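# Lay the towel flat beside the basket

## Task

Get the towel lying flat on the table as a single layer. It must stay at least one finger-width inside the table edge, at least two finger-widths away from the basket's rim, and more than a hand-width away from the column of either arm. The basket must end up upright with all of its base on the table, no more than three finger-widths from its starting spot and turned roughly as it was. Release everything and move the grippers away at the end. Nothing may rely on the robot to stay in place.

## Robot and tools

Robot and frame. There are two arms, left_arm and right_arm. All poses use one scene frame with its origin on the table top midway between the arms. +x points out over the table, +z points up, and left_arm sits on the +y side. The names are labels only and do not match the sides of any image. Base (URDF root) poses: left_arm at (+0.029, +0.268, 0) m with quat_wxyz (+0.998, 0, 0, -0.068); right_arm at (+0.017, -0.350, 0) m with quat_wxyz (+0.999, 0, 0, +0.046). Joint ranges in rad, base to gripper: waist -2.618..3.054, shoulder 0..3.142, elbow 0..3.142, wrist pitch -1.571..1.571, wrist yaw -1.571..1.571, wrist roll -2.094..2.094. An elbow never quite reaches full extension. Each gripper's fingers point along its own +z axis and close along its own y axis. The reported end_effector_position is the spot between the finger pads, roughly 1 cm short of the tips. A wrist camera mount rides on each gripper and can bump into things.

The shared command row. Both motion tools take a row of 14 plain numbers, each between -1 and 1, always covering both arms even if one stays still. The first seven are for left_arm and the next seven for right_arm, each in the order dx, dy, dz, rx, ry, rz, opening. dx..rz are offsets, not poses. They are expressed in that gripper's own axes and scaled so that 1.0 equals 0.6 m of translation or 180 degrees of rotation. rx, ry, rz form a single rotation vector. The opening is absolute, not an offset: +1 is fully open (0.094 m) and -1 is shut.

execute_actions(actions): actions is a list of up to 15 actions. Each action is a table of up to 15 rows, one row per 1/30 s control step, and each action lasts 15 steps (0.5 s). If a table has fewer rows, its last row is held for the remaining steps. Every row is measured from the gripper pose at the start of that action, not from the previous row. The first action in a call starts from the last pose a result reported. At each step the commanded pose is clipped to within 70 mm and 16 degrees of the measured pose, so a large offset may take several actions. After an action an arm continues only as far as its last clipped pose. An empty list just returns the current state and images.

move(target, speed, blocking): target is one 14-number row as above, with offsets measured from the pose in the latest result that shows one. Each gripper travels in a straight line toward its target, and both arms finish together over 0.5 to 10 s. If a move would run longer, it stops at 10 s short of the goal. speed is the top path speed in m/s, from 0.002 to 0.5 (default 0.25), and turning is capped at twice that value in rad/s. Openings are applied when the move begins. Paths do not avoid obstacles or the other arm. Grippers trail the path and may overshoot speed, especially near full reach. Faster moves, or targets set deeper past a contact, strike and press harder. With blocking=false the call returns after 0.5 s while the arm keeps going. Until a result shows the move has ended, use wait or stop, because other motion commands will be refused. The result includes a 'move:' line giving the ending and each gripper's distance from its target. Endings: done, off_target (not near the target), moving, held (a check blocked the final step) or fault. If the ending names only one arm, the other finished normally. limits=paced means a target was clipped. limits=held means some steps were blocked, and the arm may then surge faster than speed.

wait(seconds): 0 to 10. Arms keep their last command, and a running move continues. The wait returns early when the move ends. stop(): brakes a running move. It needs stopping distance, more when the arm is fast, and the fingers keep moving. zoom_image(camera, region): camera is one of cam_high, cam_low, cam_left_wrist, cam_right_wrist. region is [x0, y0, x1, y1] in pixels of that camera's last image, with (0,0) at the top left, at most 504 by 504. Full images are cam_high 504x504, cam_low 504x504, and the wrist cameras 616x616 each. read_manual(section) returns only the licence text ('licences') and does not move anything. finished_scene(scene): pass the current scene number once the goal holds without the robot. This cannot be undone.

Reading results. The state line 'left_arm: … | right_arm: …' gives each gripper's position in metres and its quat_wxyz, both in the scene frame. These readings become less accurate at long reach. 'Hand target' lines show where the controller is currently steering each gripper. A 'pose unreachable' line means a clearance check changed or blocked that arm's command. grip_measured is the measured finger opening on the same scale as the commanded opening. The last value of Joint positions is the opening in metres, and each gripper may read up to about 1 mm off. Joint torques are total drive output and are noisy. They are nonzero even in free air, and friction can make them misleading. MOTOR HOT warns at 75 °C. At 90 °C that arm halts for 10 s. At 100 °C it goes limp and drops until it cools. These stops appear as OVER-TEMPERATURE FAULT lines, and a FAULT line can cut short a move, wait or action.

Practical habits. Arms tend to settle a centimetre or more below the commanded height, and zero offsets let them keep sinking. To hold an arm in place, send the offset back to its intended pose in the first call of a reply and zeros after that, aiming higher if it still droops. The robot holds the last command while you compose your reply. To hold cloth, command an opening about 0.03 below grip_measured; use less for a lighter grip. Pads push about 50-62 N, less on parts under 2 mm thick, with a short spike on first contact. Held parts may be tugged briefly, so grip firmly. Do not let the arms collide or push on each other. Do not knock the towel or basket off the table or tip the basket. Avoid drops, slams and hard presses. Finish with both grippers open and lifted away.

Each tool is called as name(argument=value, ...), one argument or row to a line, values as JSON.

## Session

execute_actions(
  actions=[],
)

Scene clock: 0.00 s.
left_arm: end_effector_position=(+0.2389, +0.0443, +0.1833) grip_measured=+1.000 end_effector_quat_wxyz=(+0.046, +0.766, +0.635, -0.087) | right_arm: end_effector_position=(+0.4039, -0.6049, +0.1810) grip_measured=+1.000 end_effector_quat_wxyz=(-0.018, -0.159, +0.908, -0.387)
Joint positions: left_arm=[-0.578  1.656  1.601 -1.453  0.186  1.038  0.094] | right_arm=[-0.427  1.922  1.695 -0.916  0.693 -0.838  0.094]
Joint velocities: left_arm=[ 0.002 -0.027  0.002  0.007 -0.022  0.037  0.   ] | right_arm=[ 0.002  0.002  0.022  0.037  0.022 -0.037  0.   ]
Joint torques (N m, as the arm reports them, + toward a larger angle): no reading
Hand target (left_arm): +0.237, +0.044, +0.184; +0.044, +0.766, +0.635, -0.090
Hand target (right_arm): +0.405, -0.606, +0.193; -0.006, -0.150, +0.906, -0.397

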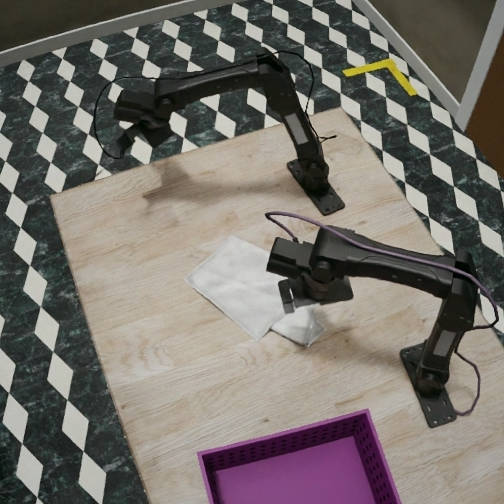

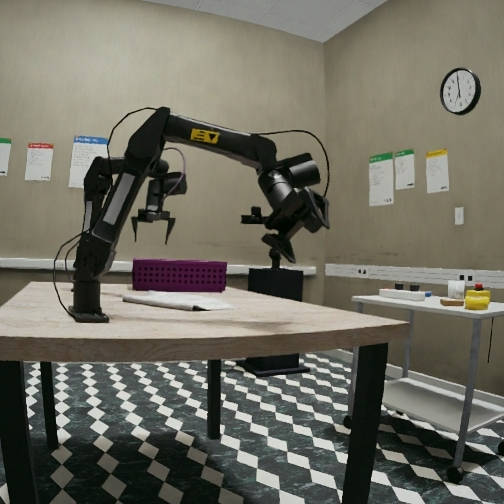

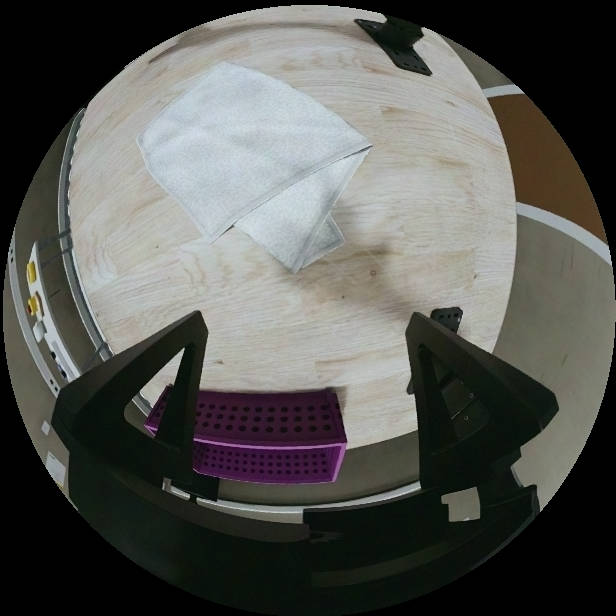

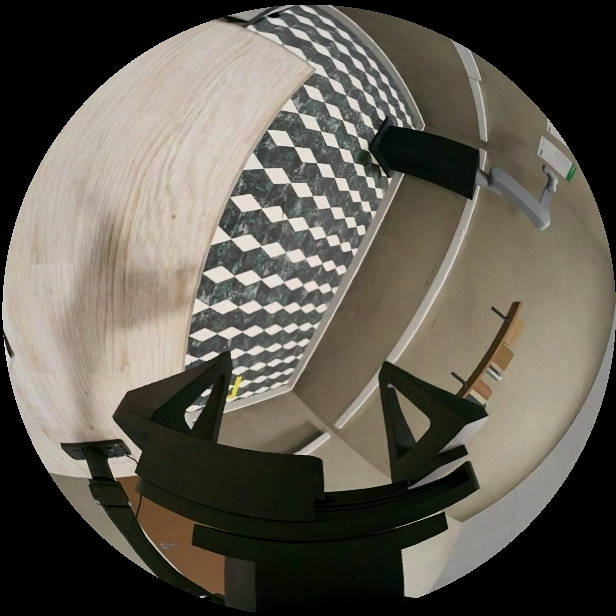

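zoom_image(
  camera="cam_high",
  region=[150, 200, 400, 400],
)

zoom_image(
  camera="cam_left_wrist",
  region=[100, 40, 440, 320],
)

zoom_image(
  camera="cam_low",
  region=[90, 250, 290, 340],
)

Region (150, 200, 400, 400) of cam_high's 504x504 image, scaled by 2.016, with more detail than that image has; it fills the top 403 rows of this view, and the rest is white.

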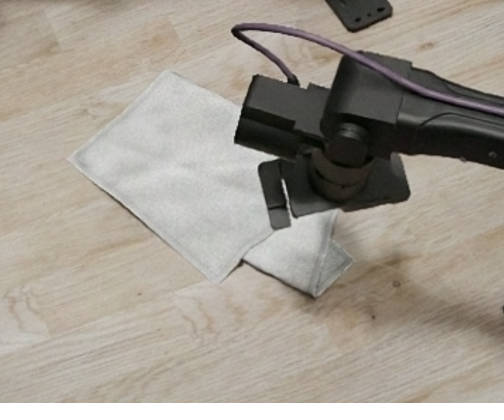

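Region (100, 40, 440, 320) of cam_left_wrist's 616x616 image, scaled by 1.482, with more detail than that image has; it fills the top 415 rows of this view, and the rest is white.

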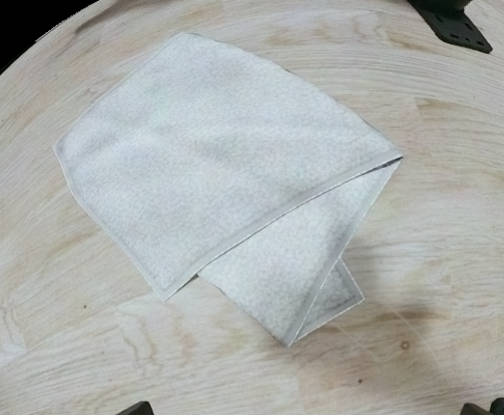

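Region (90, 250, 290, 340) of cam_low's 504x504 image, scaled by 2.520, with more detail than that image has; it fills the top 227 rows of this view, and the rest is white.

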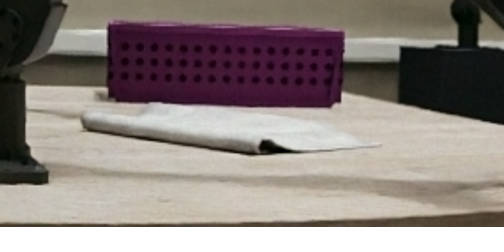

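move(
  target=[-0.0705,0.209,0.164,-0.0067,0.0626,0.0634,0.0,-0.260,0.484,-0.324,-0.2555,0.0494,0.2472,0.0],
  speed=0.2,
)

Scene clock: 123.37 s.
left_arm: end_effector_position=(+0.3472, -0.0357, +0.0891) grip_measured=+0.002 end_effector_quat_wxyz=(+0.002, +0.825, +0.565, -0.004) | right_arm: end_effector_position=(+0.4395, -0.2397, +0.0878) grip_measured=+0.002 end_effector_quat_wxyz=(-0.013, +0.233, +0.972, -0.004)
Joint positions: left_arm=[-0.626  2.261  2.081 -1.388  0.008  1.179  0.047] | right_arm=[ 0.161  2.279  2.106 -1.425 -0.005  0.722  0.047]
Joint velocities: left_arm=[ 0.002 -0.017 -0.007 -0.051 -0.051  0.022 -0.   ] | right_arm=[-0.007 -0.002 -0.007  0.051 -0.022  0.022 -0.   ]
Joint torques (N m, as the arm reports them, + toward a larger angle): left_arm=[ -0.49 -13.17   9.64   0.1   -0.09   0.09] | right_arm=[  0.41 -10.18   8.34   0.19  -0.05   0.02]
Hand target (left_arm): +0.347, -0.038, +0.091; +0.000, +0.830, +0.558, +0.001
Hand target (right_arm): +0.447, -0.234, +0.092; -0.000, +0.235, +0.972, +0.007
Off the commanded pose (left_arm): 0.002 m, 1 deg.
Off the commanded pose (right_arm): 0.009 m, 2 deg.
move: done

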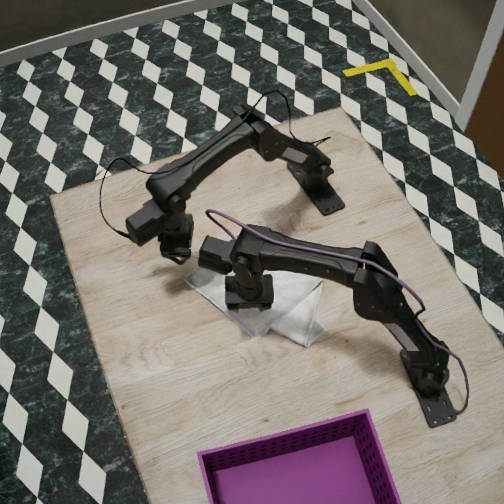

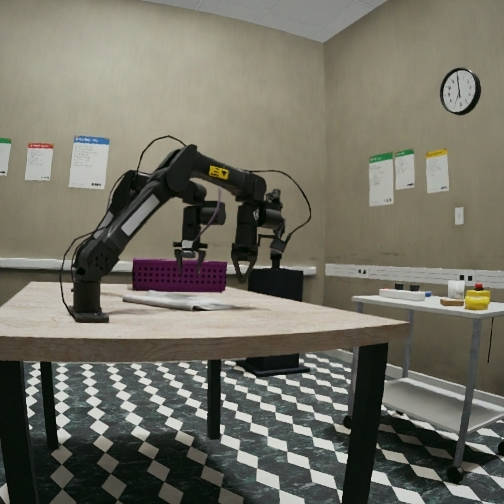

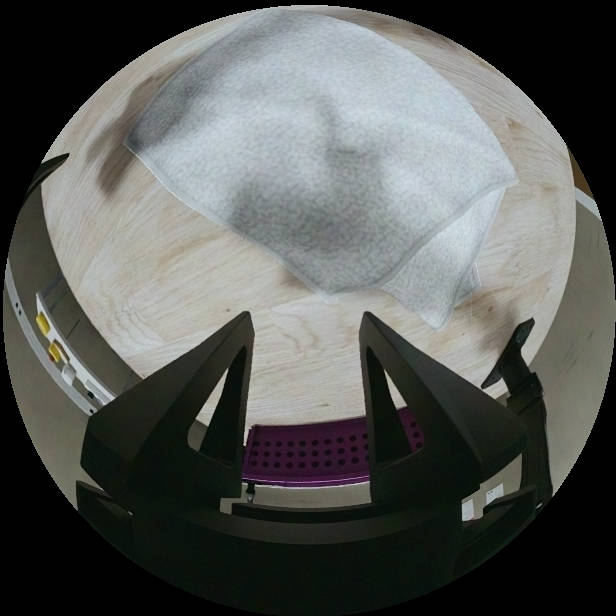

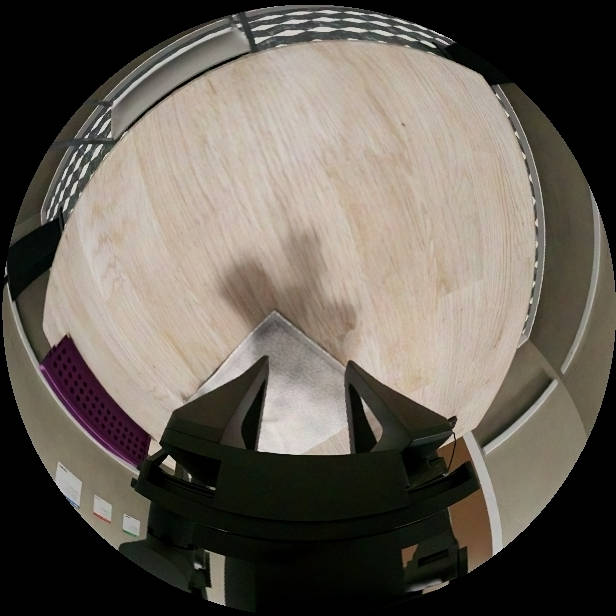

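move(
  target=[0.013,-0.028,0.082,0,0,0,0.0,0.033,0.048,0.080,0,0,0,0.0],
  speed=0.08,
)

Scene clock: 145.53 s.
left_arm: end_effector_position=(+0.3372, -0.0261, +0.0395) grip_measured=+0.002 end_effector_quat_wxyz=(+0.003, +0.825, +0.565, -0.003) | right_arm: end_effector_position=(+0.4320, -0.2094, +0.0399) grip_measured=+0.002 end_effector_quat_wxyz=(-0.017, +0.233, +0.972, -0.008)
Joint positions: left_arm=[-0.626  2.208  1.797 -1.155  0.008  1.179  0.047] | right_arm=[ 0.232  2.305  1.959 -1.262 -0.005  0.793  0.047]
Joint velocities: left_arm=[ 0.002 -0.022 -0.002  0.081 -0.066 -0.007  0.   ] | right_arm=[ 0.002  0.007  0.017  0.081  0.051 -0.051 -0.001]
Joint torques (N m, as the arm reports them, + toward a larger angle): left_arm=[  0.04 -15.42   4.78   0.33   0.01   0.  ] | right_arm=[  0.47 -10.71   5.91   0.24  -0.02   0.07]
Hand target (left_arm): +0.334, -0.023, +0.040; +0.002, +0.825, +0.565, -0.004
Hand target (right_arm): +0.433, -0.205, +0.040; -0.013, +0.232, +0.973, -0.003
Off the commanded pose (left_arm): 0.005 m, 0 deg.
Off the commanded pose (right_arm): 0.005 m, 1 deg.
move: done

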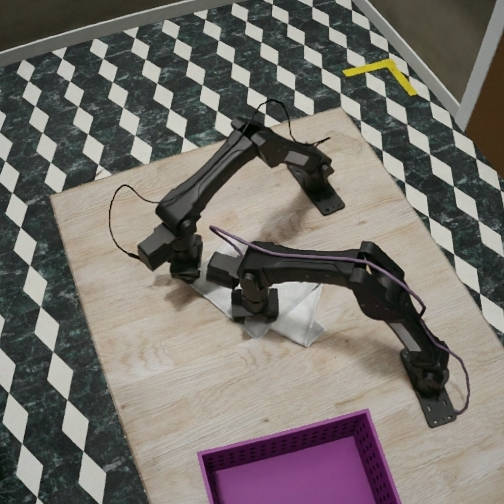

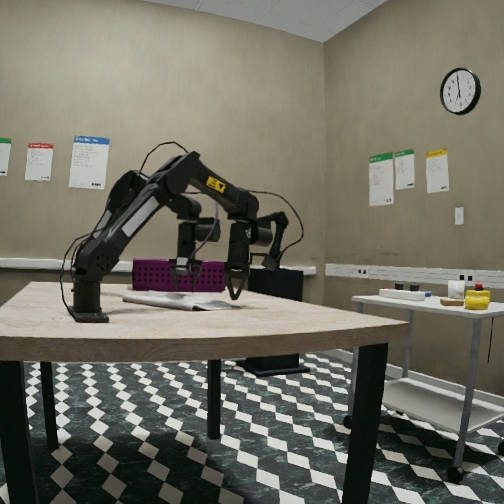

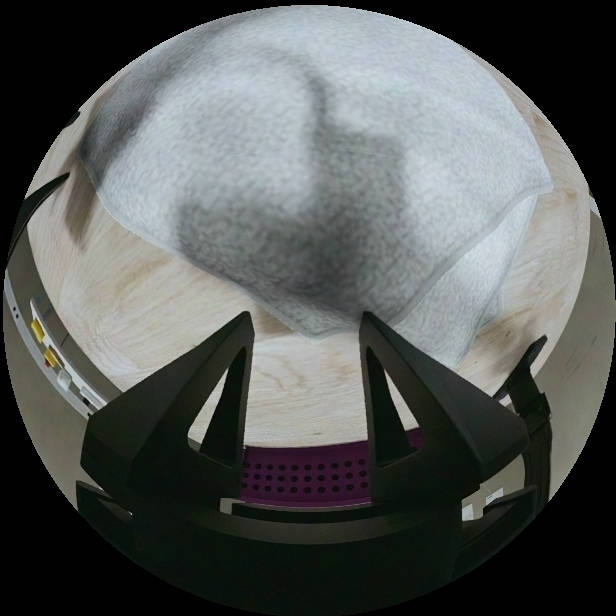

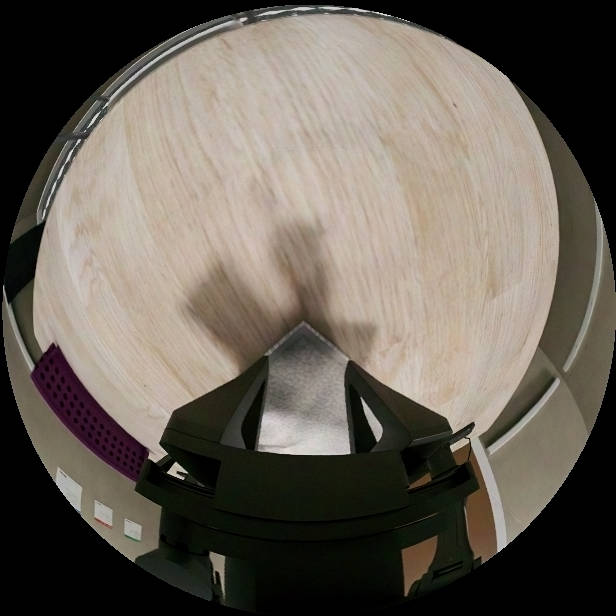

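move(
  target=[0,-0.011,0.026,0,0,0,0.0,0.022,0.005,0.026,0,0,0,0.0],
  speed=0.04,
)

Scene clock: 158.53 s.
left_arm: end_effector_position=(+0.3363, -0.0252, +0.0267) grip_measured=+0.002 end_effector_quat_wxyz=(+0.006, +0.825, +0.565, -0.003) | right_arm: end_effector_position=(+0.4205, -0.2089, +0.0214) grip_measured=+0.002 end_effector_quat_wxyz=(-0.028, +0.237, +0.971, -0.016)
Joint positions: left_arm=[-0.626  2.207  1.744 -1.097  0.008  1.179  0.047] | right_arm=[ 0.242  2.3    1.876 -1.212 -0.004  0.812  0.047]
Joint velocities: left_arm=[-0.007 -0.027 -0.007 -0.007 -0.007  0.022  0.001] | right_arm=[ 0.017 -0.007  0.002 -0.007 -0.022 -0.037  0.002]
Joint torques (N m, as the arm reports them, + toward a larger angle): left_arm=[ -0.53 -14.66   4.62   0.41   0.    -0.02] | right_arm=[  1.28 -11.9    4.37   0.32  -0.02   0.06]
Hand target (left_arm): +0.331, -0.024, +0.024; +0.003, +0.825, +0.565, -0.004
Hand target (right_arm): +0.421, -0.201, +0.025; -0.018, +0.233, +0.972, -0.007
Off the commanded pose (left_arm): 0.006 m, 0 deg.
Off the commanded pose (right_arm): 0.009 m, 2 deg.
move: done

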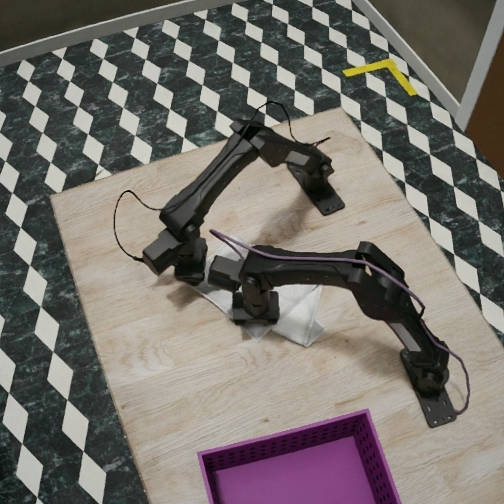

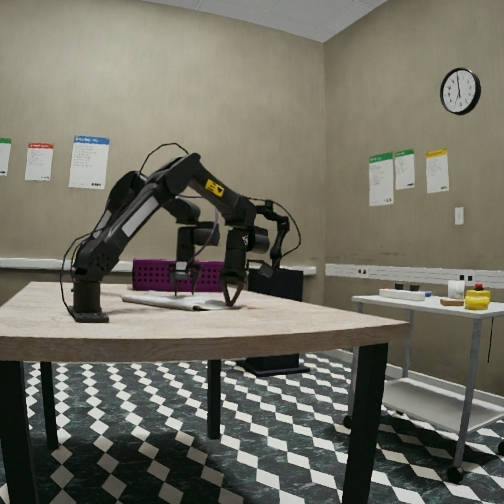

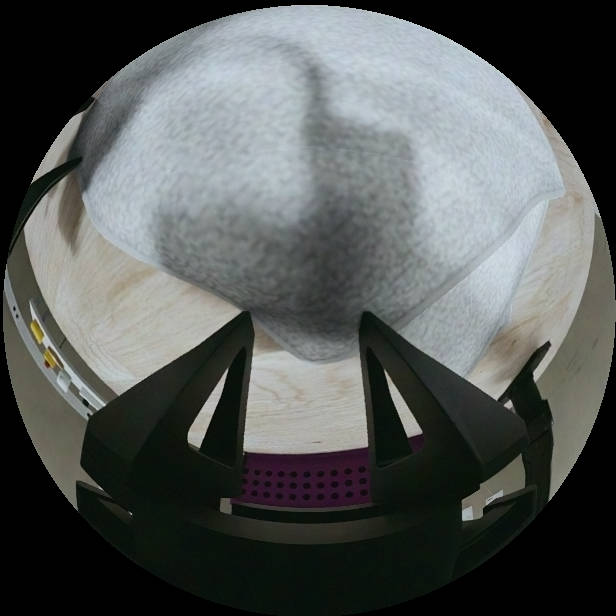

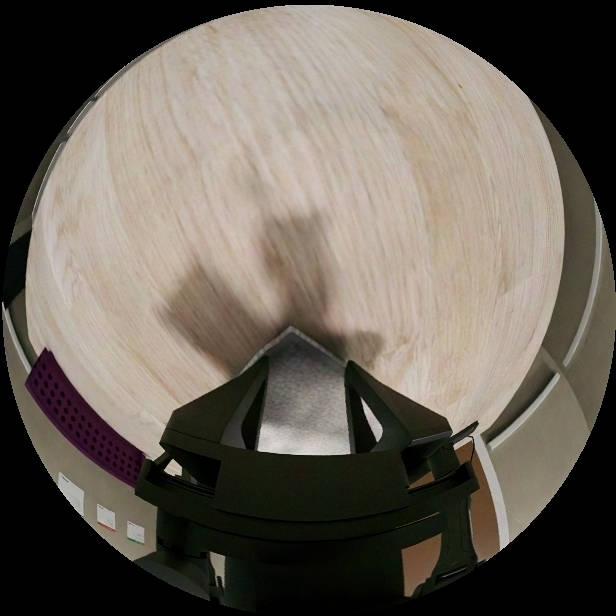

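move(
  target=[0,-0.004,0.022,0,0,0,0.0,0.023,0.023,0.006,0,0,0,0.0],
  speed=0.03,
)

Scene clock: 163.23 s.
left_arm: end_effector_position=(+0.3385, -0.0273, +0.0235) grip_measured=+0.002 end_effector_quat_wxyz=(+0.014, +0.825, +0.565, -0.001) | right_arm: end_effector_position=(+0.4166, -0.1986, +0.0214) grip_measured=+0.002 end_effector_quat_wxyz=(-0.027, +0.242, +0.970, -0.019)
Joint positions: left_arm=[-0.626  2.207  1.73  -1.068  0.008  1.179  0.047] | right_arm=[ 0.27   2.3    1.876 -1.212  0.     0.85   0.047]
Joint velocities: left_arm=[-0.012 -0.002 -0.012 -0.022 -0.022 -0.022 -0.   ] | right_arm=[ 0.002 -0.017  0.002  0.007 -0.051 -0.007 -0.   ]
Joint torques (N m, as the arm reports them, + toward a larger angle): left_arm=[ -0.2  -13.44   4.24   0.54   0.01  -0.01] | right_arm=[  1.34 -10.04   5.68   0.18  -0.06   0.03]
Hand target (left_arm): +0.334, -0.025, +0.014; +0.006, +0.825, +0.565, -0.003
Hand target (right_arm): +0.414, -0.190, +0.018; -0.029, +0.237, +0.971, -0.016
Off the commanded pose (left_arm): 0.011 m, 1 deg.
Off the commanded pose (right_arm): 0.009 m, 1 deg.
move: off_target (left_arm)

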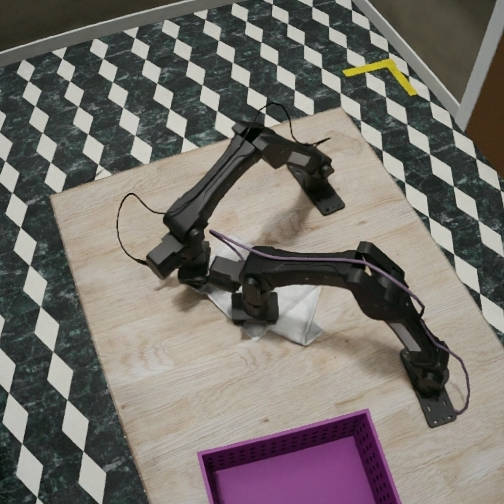

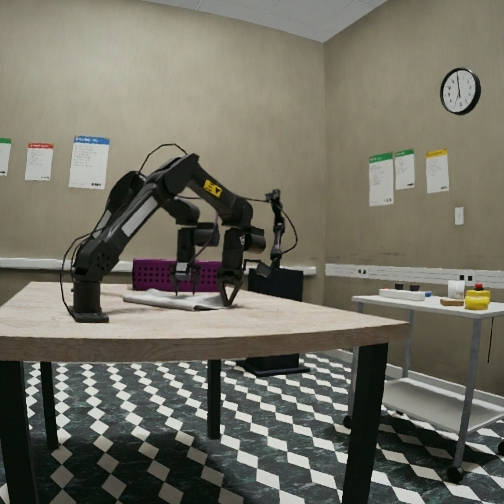

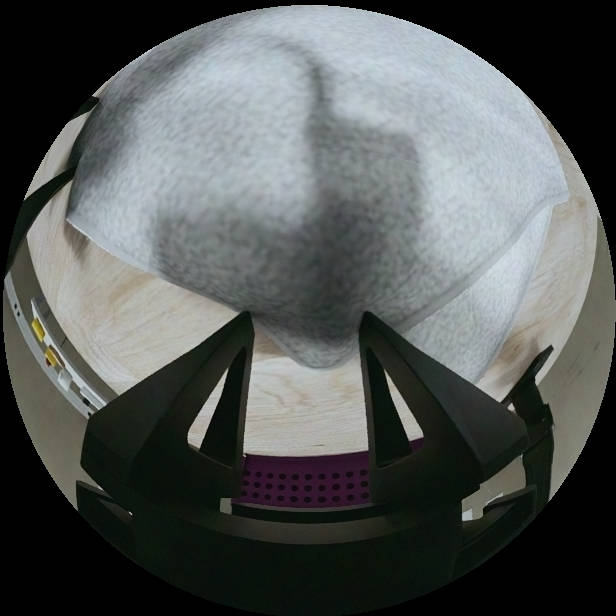

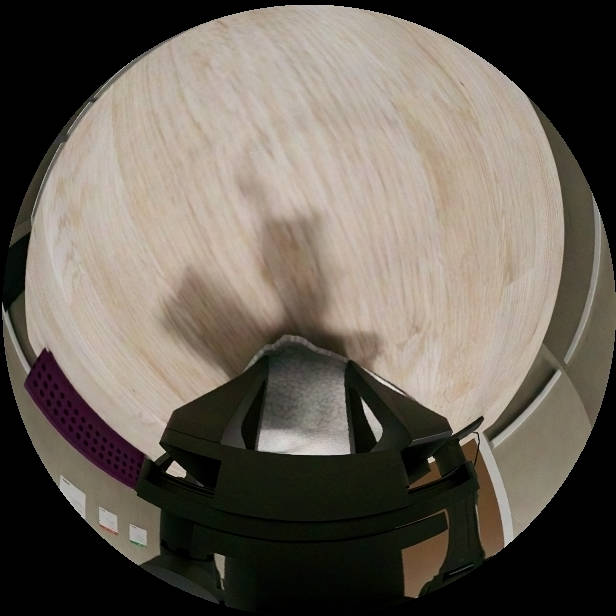

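zoom_image(
  camera="cam_low",
  region=[110, 240, 270, 330],
)

Region (110, 240, 270, 330) of cam_low's 504x504 image, scaled by 3.150, with more detail than that image has; it fills the top 284 rows of this view, and the rest is white.

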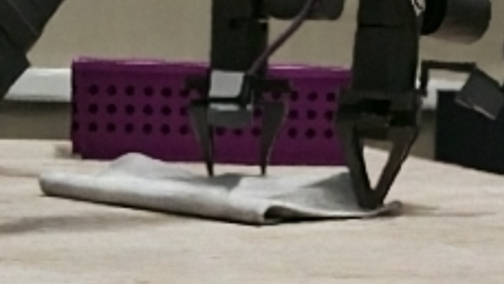

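execute_actions(
  actions=[
    [[0,0,0.016,0,0,0,0.0,0,0,0.004,0,0,0,0.0]],
    [[0,0,0.016,0,0,0,-0.1,0,0,0.004,0,0,0,-0.1],[0,0,0.016,0,0,0,-0.2,0,0,0.004,0,0,0,-0.2],[0,0,0.016,0,0,0,-0.3,0,0,0.004,0,0,0,-0.3],[0,0,0.016,0,0,0,-0.4,0,0,0.004,0,0,0,-0.4],[0,0,0.016,0,0,0,-0.5,0,0,0.004,0,0,0,-0.5],[0,0,0.016,0,0,0,-0.55,0,0,0.004,0,0,0,-0.55],[0,0,0.016,0,0,0,-0.6,0,0,0.004,0,0,0,-0.6],[0,0,0.016,0,0,0,-0.65,0,0,0.004,0,0,0,-0.65],[0,0,0.016,0,0,0,-0.7,0,0,0.004,0,0,0,-0.7],[0,0,0.016,0,0,0,-0.75,0,0,0.004,0,0,0,-0.75],[0,0,0.016,0,0,0,-0.8,0,0,0.004,0,0,0,-0.8],[0,0,0.016,0,0,0,-0.85,0,0,0.004,0,0,0,-0.85],[0,0,0.016,0,0,0,-0.9,0,0,0.004,0,0,0,-0.9],[0,0,0.016,0,0,0,-0.95,0,0,0.004,0,0,0,-0.95],[0,0,0.016,0,0,0,-1,0,0,0.004,0,0,0,-1]],
    [[0,0,0,0,0,0,-1,0,0,0,0,0,0,-1]],
  ],
)

Scene clock: 175.53 s.
left_arm: end_effector_position=(+0.3398, -0.0279, +0.0260) grip_measured=-0.971 end_effector_quat_wxyz=(+0.018, +0.825, +0.565, +0.001) | right_arm: end_effector_position=(+0.4187, -0.1969, +0.0212) grip_measured=-0.994 end_effector_quat_wxyz=(-0.024, +0.243, +0.970, -0.014)
Joint positions: left_arm=[-0.626  2.201  1.73  -1.065  0.005  1.179  0.001] | right_arm=[ 0.27   2.3    1.876 -1.202 -0.005  0.851  0.   ]
Joint velocities: left_arm=[ 0.002  0.017 -0.012  0.081 -0.022 -0.095 -0.   ] | right_arm=[-0.027  0.012 -0.007  0.007 -0.007 -0.007 -0.001]
Joint torques (N m, as the arm reports them, + toward a larger angle): left_arm=[  0.05 -13.42   6.91   0.34   0.03   0.02] | right_arm=[ -0.04 -10.47   6.11   0.1    0.     0.  ]
Hand target (left_arm): +0.340, -0.028, +0.024; +0.016, +0.825, +0.565, +0.000
Hand target (right_arm): +0.419, -0.197, +0.021; -0.024, +0.243, +0.970, -0.014
Off the commanded pose (left_arm): 0.002 m, 0 deg.
Off the commanded pose (right_arm): 0.000 m, 0 deg.

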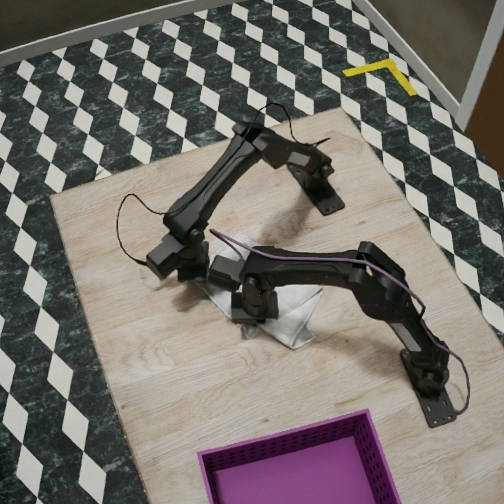

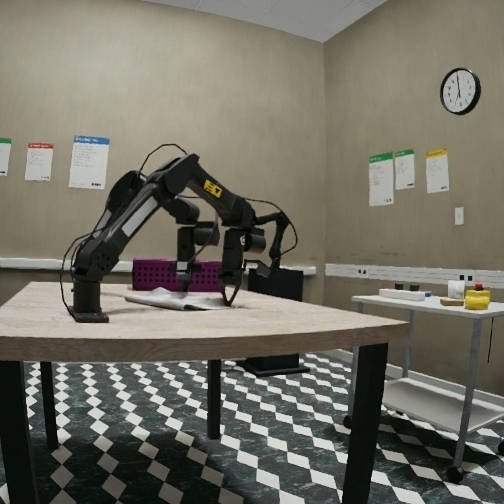

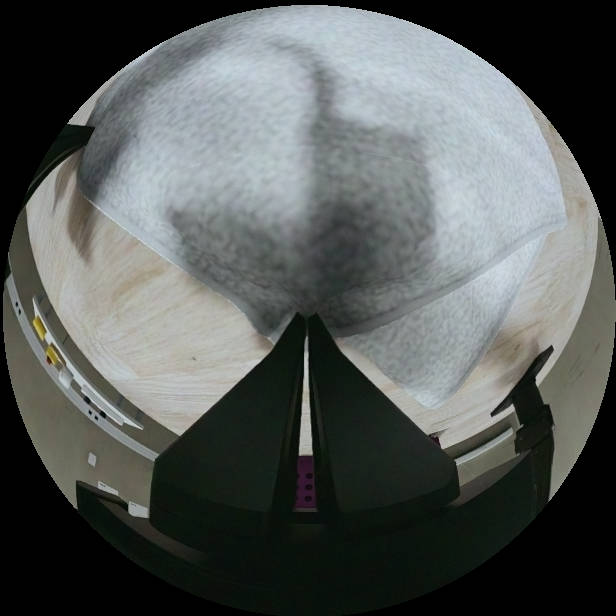

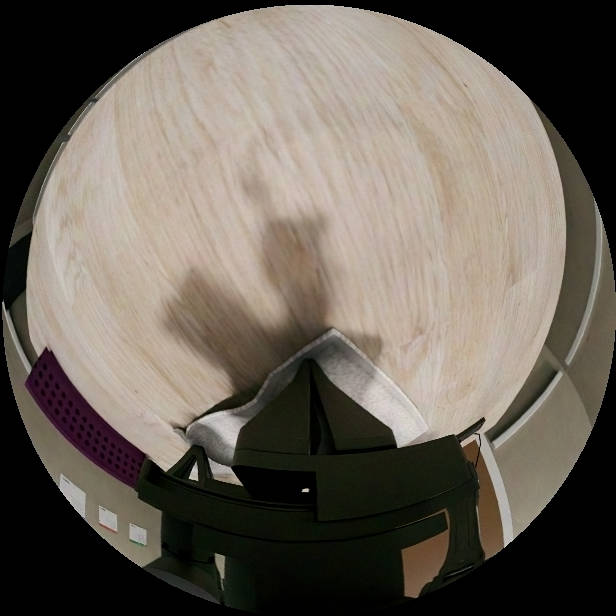

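move(
  target=[0,0,0,0,0,0,-1,0.0,0.0,-0.03,0,0,0,0.1],
  speed=0.04,
)

move(
  target=[0,0,0,0,0,0,-1,0.010,-0.026,0.0,0,0,0,0.1],
  speed=0.04,
)

Scene clock: 185.07 s.
left_arm: end_effector_position=(+0.3397, -0.0278, +0.0260) grip_measured=-0.971 end_effector_quat_wxyz=(+0.018, +0.825, +0.565, +0.001) | right_arm: end_effector_position=(+0.4150, -0.1988, +0.0290) grip_measured=+0.097 end_effector_quat_wxyz=(-0.032, +0.243, +0.969, -0.021)
Joint positions: left_arm=[-0.626  2.201  1.73  -1.066  0.005  1.179  0.001] | right_arm=[ 0.27   2.3    1.905 -1.253 -0.002  0.851  0.052]
Joint velocities: left_arm=[-0.022 -0.017 -0.017 -0.037  0.037 -0.051  0.   ] | right_arm=[-0.002  0.007  0.012 -0.007  0.066  0.007 -0.   ]
Joint torques (N m, as the arm reports them, + toward a larger angle): left_arm=[  0.09 -13.93   7.01   0.35   0.04   0.  ] | right_arm=[  0.06 -11.1    8.75  -0.04  -0.01  -0.01]
Hand target (left_arm): +0.340, -0.028, +0.026; +0.018, +0.825, +0.565, +0.001
Hand target (right_arm): +0.420, -0.197, +0.039; -0.024, +0.243, +0.970, -0.014
Off the commanded pose (left_arm): 0.000 m, 0 deg.
Off the commanded pose (right_arm): 0.011 m, 1 deg.
move: off_target (right_arm)

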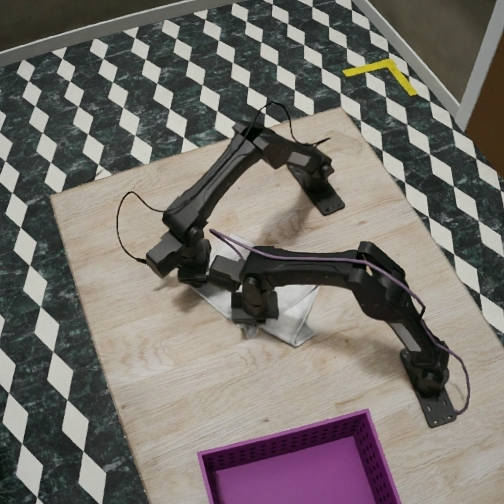

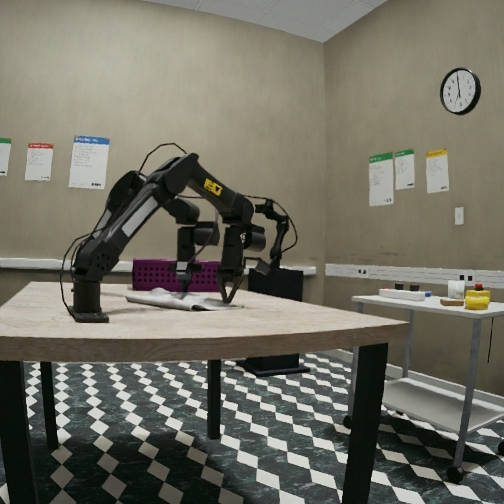

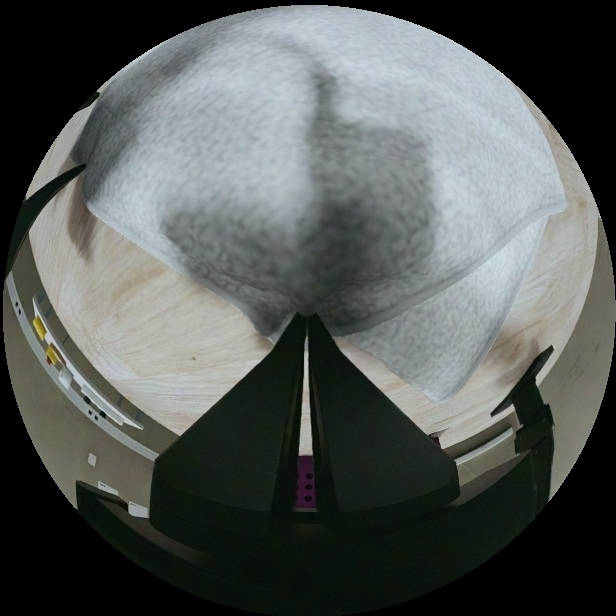

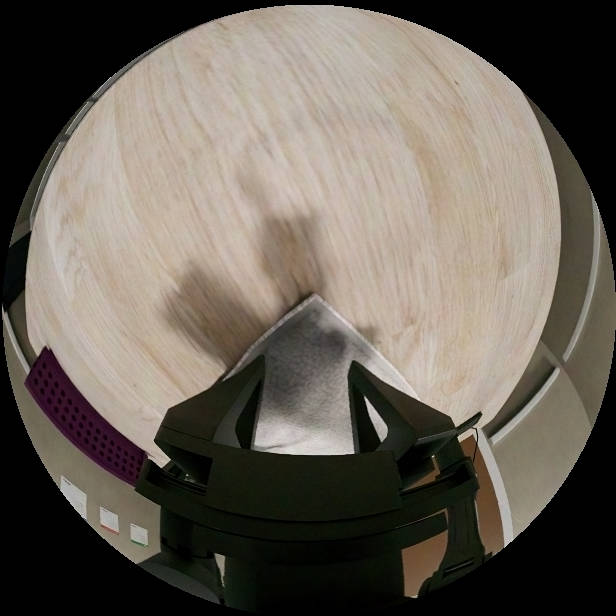

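Scene clock: 185.80 s.
left_arm: end_effector_position=(+0.3397, -0.0278, +0.0260) grip_measured=-0.971 end_effector_quat_wxyz=(+0.018, +0.825, +0.565, +0.001) | right_arm: end_effector_position=(+0.4019, -0.2035, +0.0223) grip_measured=+0.098 end_effector_quat_wxyz=(-0.039, +0.240, +0.970, -0.025)
Joint positions: left_arm=[-0.626  2.201  1.73  -1.066  0.005  1.179  0.001] | right_arm=[ 0.27   2.261  1.811 -1.212 -0.003  0.845  0.052]
Joint velocities: left_arm=[ 0.007 -0.012 -0.017 -0.051  0.037  0.007 -0.001] | right_arm=[ 0.012 -0.002  0.002 -0.007  0.051  0.022  0.   ]
Joint torques (N m, as the arm reports them, + toward a larger angle): left_arm=[  0.06 -13.85   7.15   0.33   0.02   0.01] | right_arm=[ -0.98 -12.25   4.74   0.06   0.03  -0.12]
Hand target (left_arm): +0.340, -0.028, +0.026; +0.018, +0.825, +0.565, +0.001
Hand target (right_arm): +0.402, -0.210, +0.030; -0.032, +0.243, +0.969, -0.021
Off the commanded pose (left_arm): 0.000 m, 0 deg.
Off the commanded pose (right_arm): 0.010 m, 1 deg.
move: done

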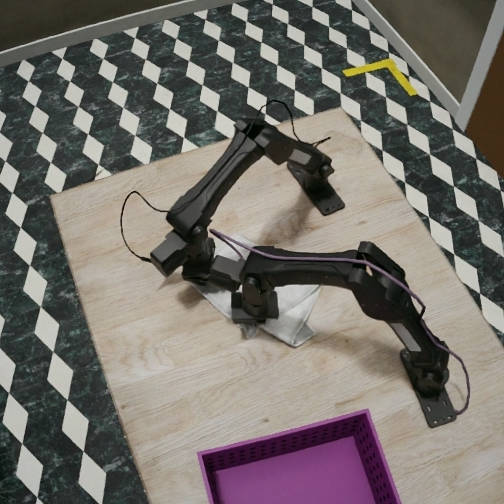

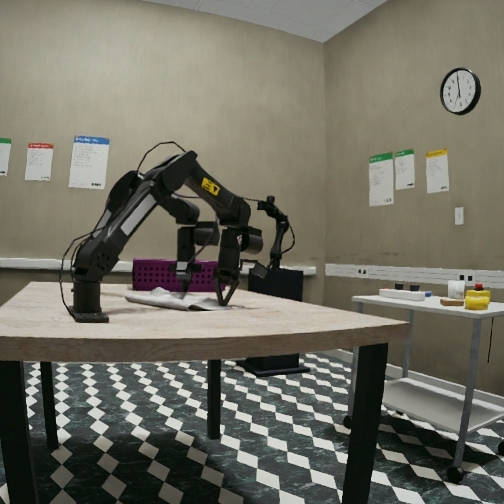

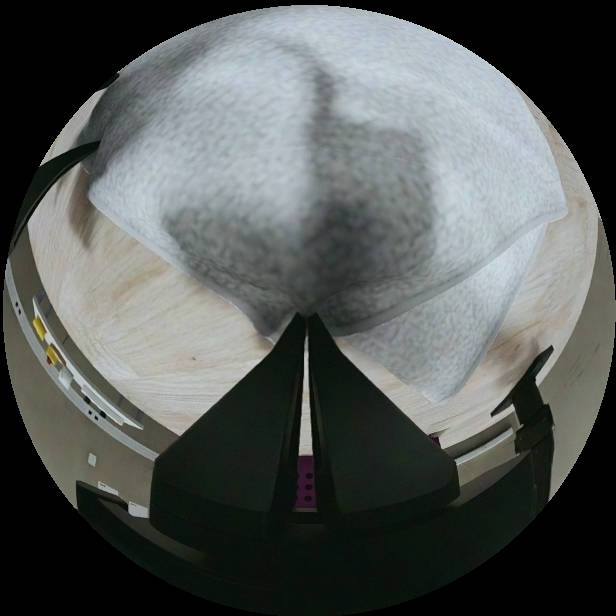

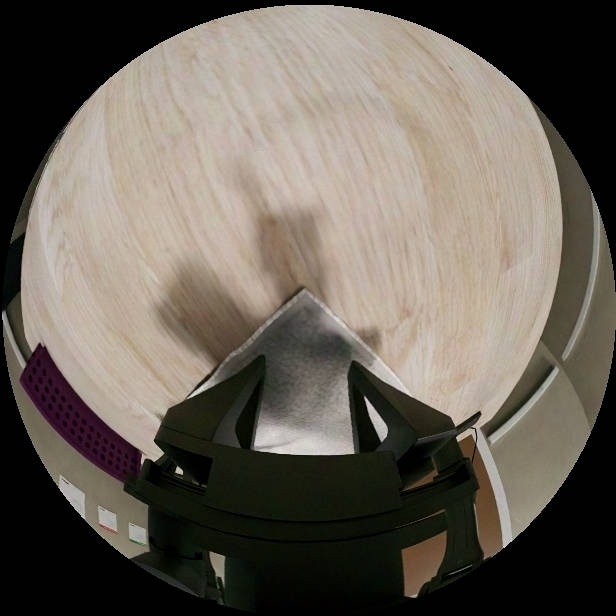

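move(
  target=[0,0,0,0,0,0,-1,0.0,0.0,-0.035,0,0,0,0.1],
  speed=0.04,
)

move(
  target=[0,0,0,0,0,0,-1,-0.030,0.0,-0.015,0,0,0,0.05],
  speed=0.04,
)

Scene clock: 191.37 s.
left_arm: end_effector_position=(+0.3397, -0.0278, +0.0260) grip_measured=-0.971 end_effector_quat_wxyz=(+0.018, +0.825, +0.565, +0.001) | right_arm: end_effector_position=(+0.3987, -0.2047, +0.0336) grip_measured=+0.098 end_effector_quat_wxyz=(-0.048, +0.239, +0.969, -0.031)
Joint positions: left_arm=[-0.626  2.201  1.73  -1.066  0.005  1.179  0.001] | right_arm=[ 0.27   2.261  1.855 -1.278 -0.003  0.844  0.052]
Joint velocities: left_arm=[ 0.002 -0.002  0.002 -0.022  0.051 -0.081  0.001] | right_arm=[ 0.012 -0.002 -0.022  0.022  0.007  0.051 -0.001]
Joint torques (N m, as the arm reports them, + toward a larger angle): left_arm=[ -0.07 -13.82   7.1    0.35   0.02   0.02] | right_arm=[ -0.02 -10.64   8.73  -0.14   0.01   0.  ]
Hand target (left_arm): +0.340, -0.028, +0.026; +0.018, +0.825, +0.565, +0.001
Hand target (right_arm): +0.404, -0.203, +0.043; -0.039, +0.240, +0.970, -0.025
Off the commanded pose (left_arm): 0.000 m, 0 deg.
Off the commanded pose (right_arm): 0.011 m, 1 deg.
move: off_target (right_arm)

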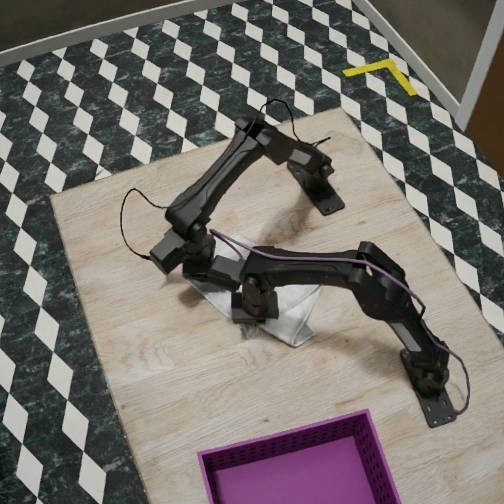

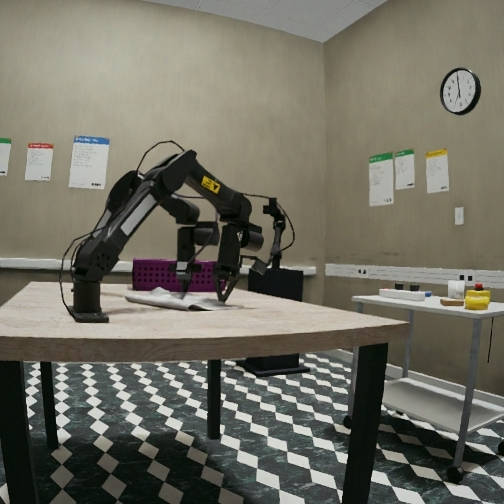

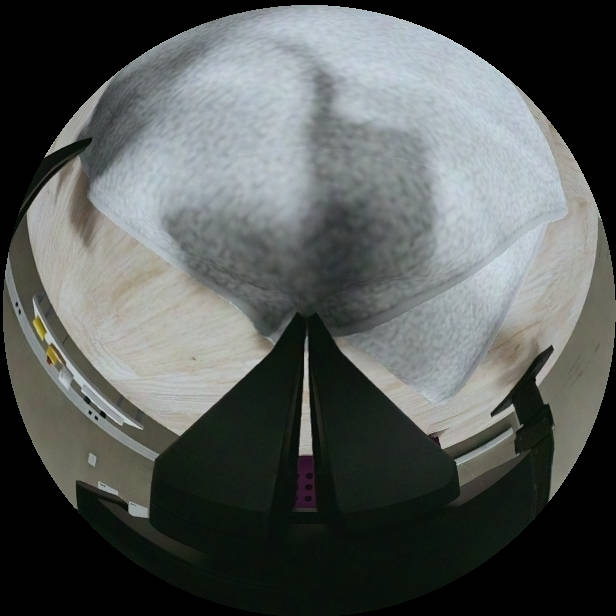

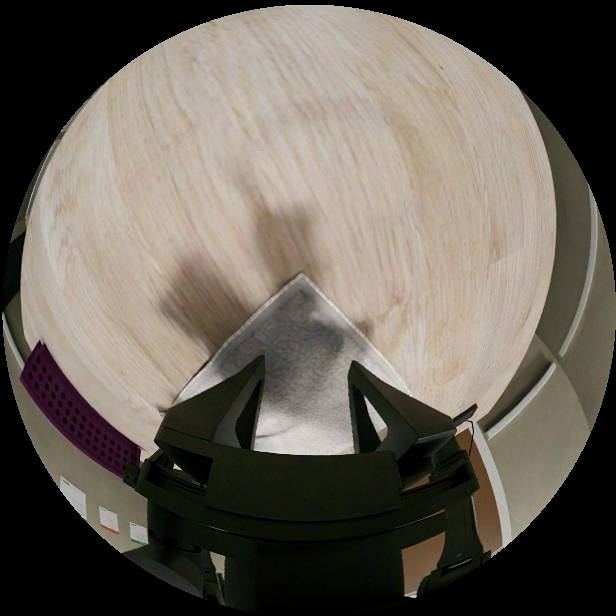

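Scene clock: 192.30 s.
left_arm: end_effector_position=(+0.3397, -0.0278, +0.0260) grip_measured=-0.971 end_effector_quat_wxyz=(+0.018, +0.825, +0.565, +0.001) | right_arm: end_effector_position=(+0.4103, -0.2104, +0.0368) grip_measured=+0.052 end_effector_quat_wxyz=(-0.052, +0.238, +0.969, -0.032)
Joint positions: left_arm=[-0.626  2.201  1.73  -1.066  0.005  1.179  0.001] | right_arm=[ 0.247  2.309  1.947 -1.332 -0.003  0.82   0.049]
Joint velocities: left_arm=[-0.002  0.007  0.007  0.007  0.066 -0.051  0.001] | right_arm=[-0.002 -0.022  0.007 -0.022  0.022  0.007 -0.001]
Joint torques (N m, as the arm reports them, + toward a larger angle): left_arm=[ -0.05 -13.85   6.97   0.36   0.     0.03] | right_arm=[ -0.63 -10.03   8.75  -0.1    0.04  -0.1 ]
Hand target (left_arm): +0.340, -0.028, +0.026; +0.018, +0.825, +0.565, +0.001
Hand target (right_arm): +0.416, -0.213, +0.041; -0.047, +0.239, +0.969, -0.031
Off the commanded pose (left_arm): 0.000 m, 0 deg.
Off the commanded pose (right_arm): 0.007 m, 1 deg.
move: done

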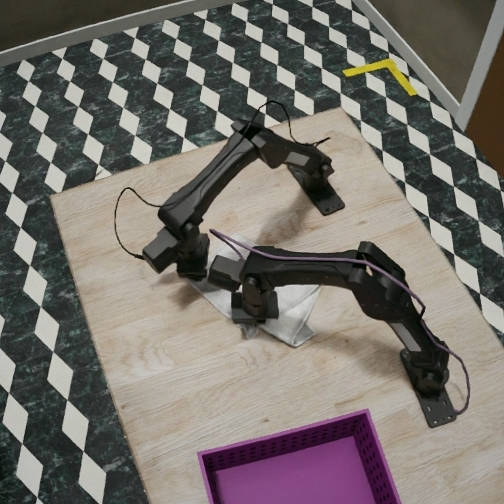

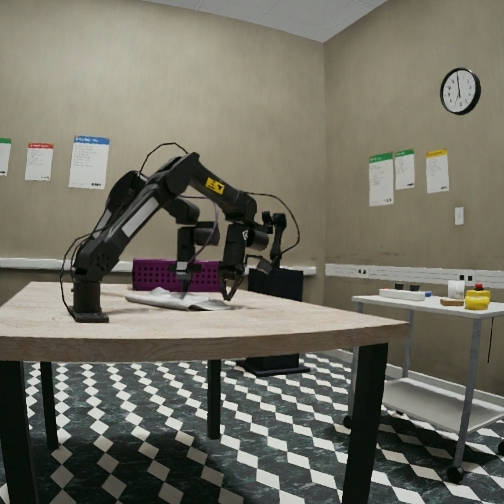

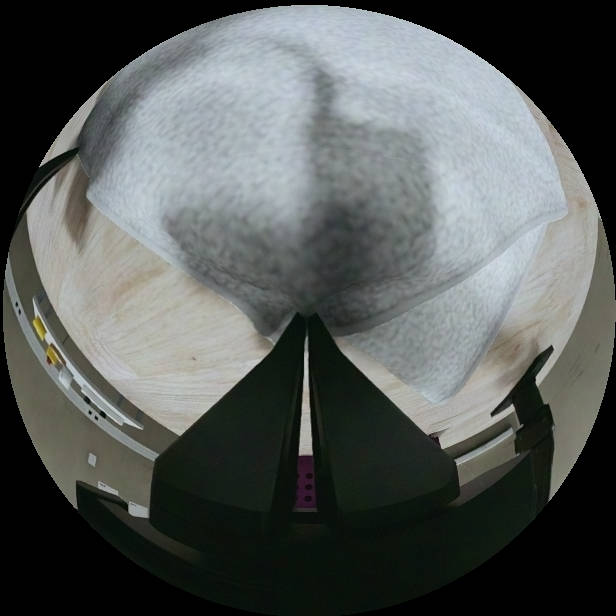

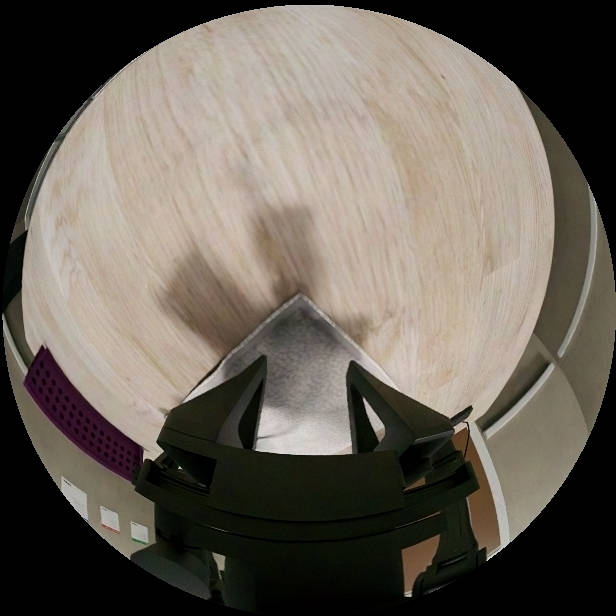

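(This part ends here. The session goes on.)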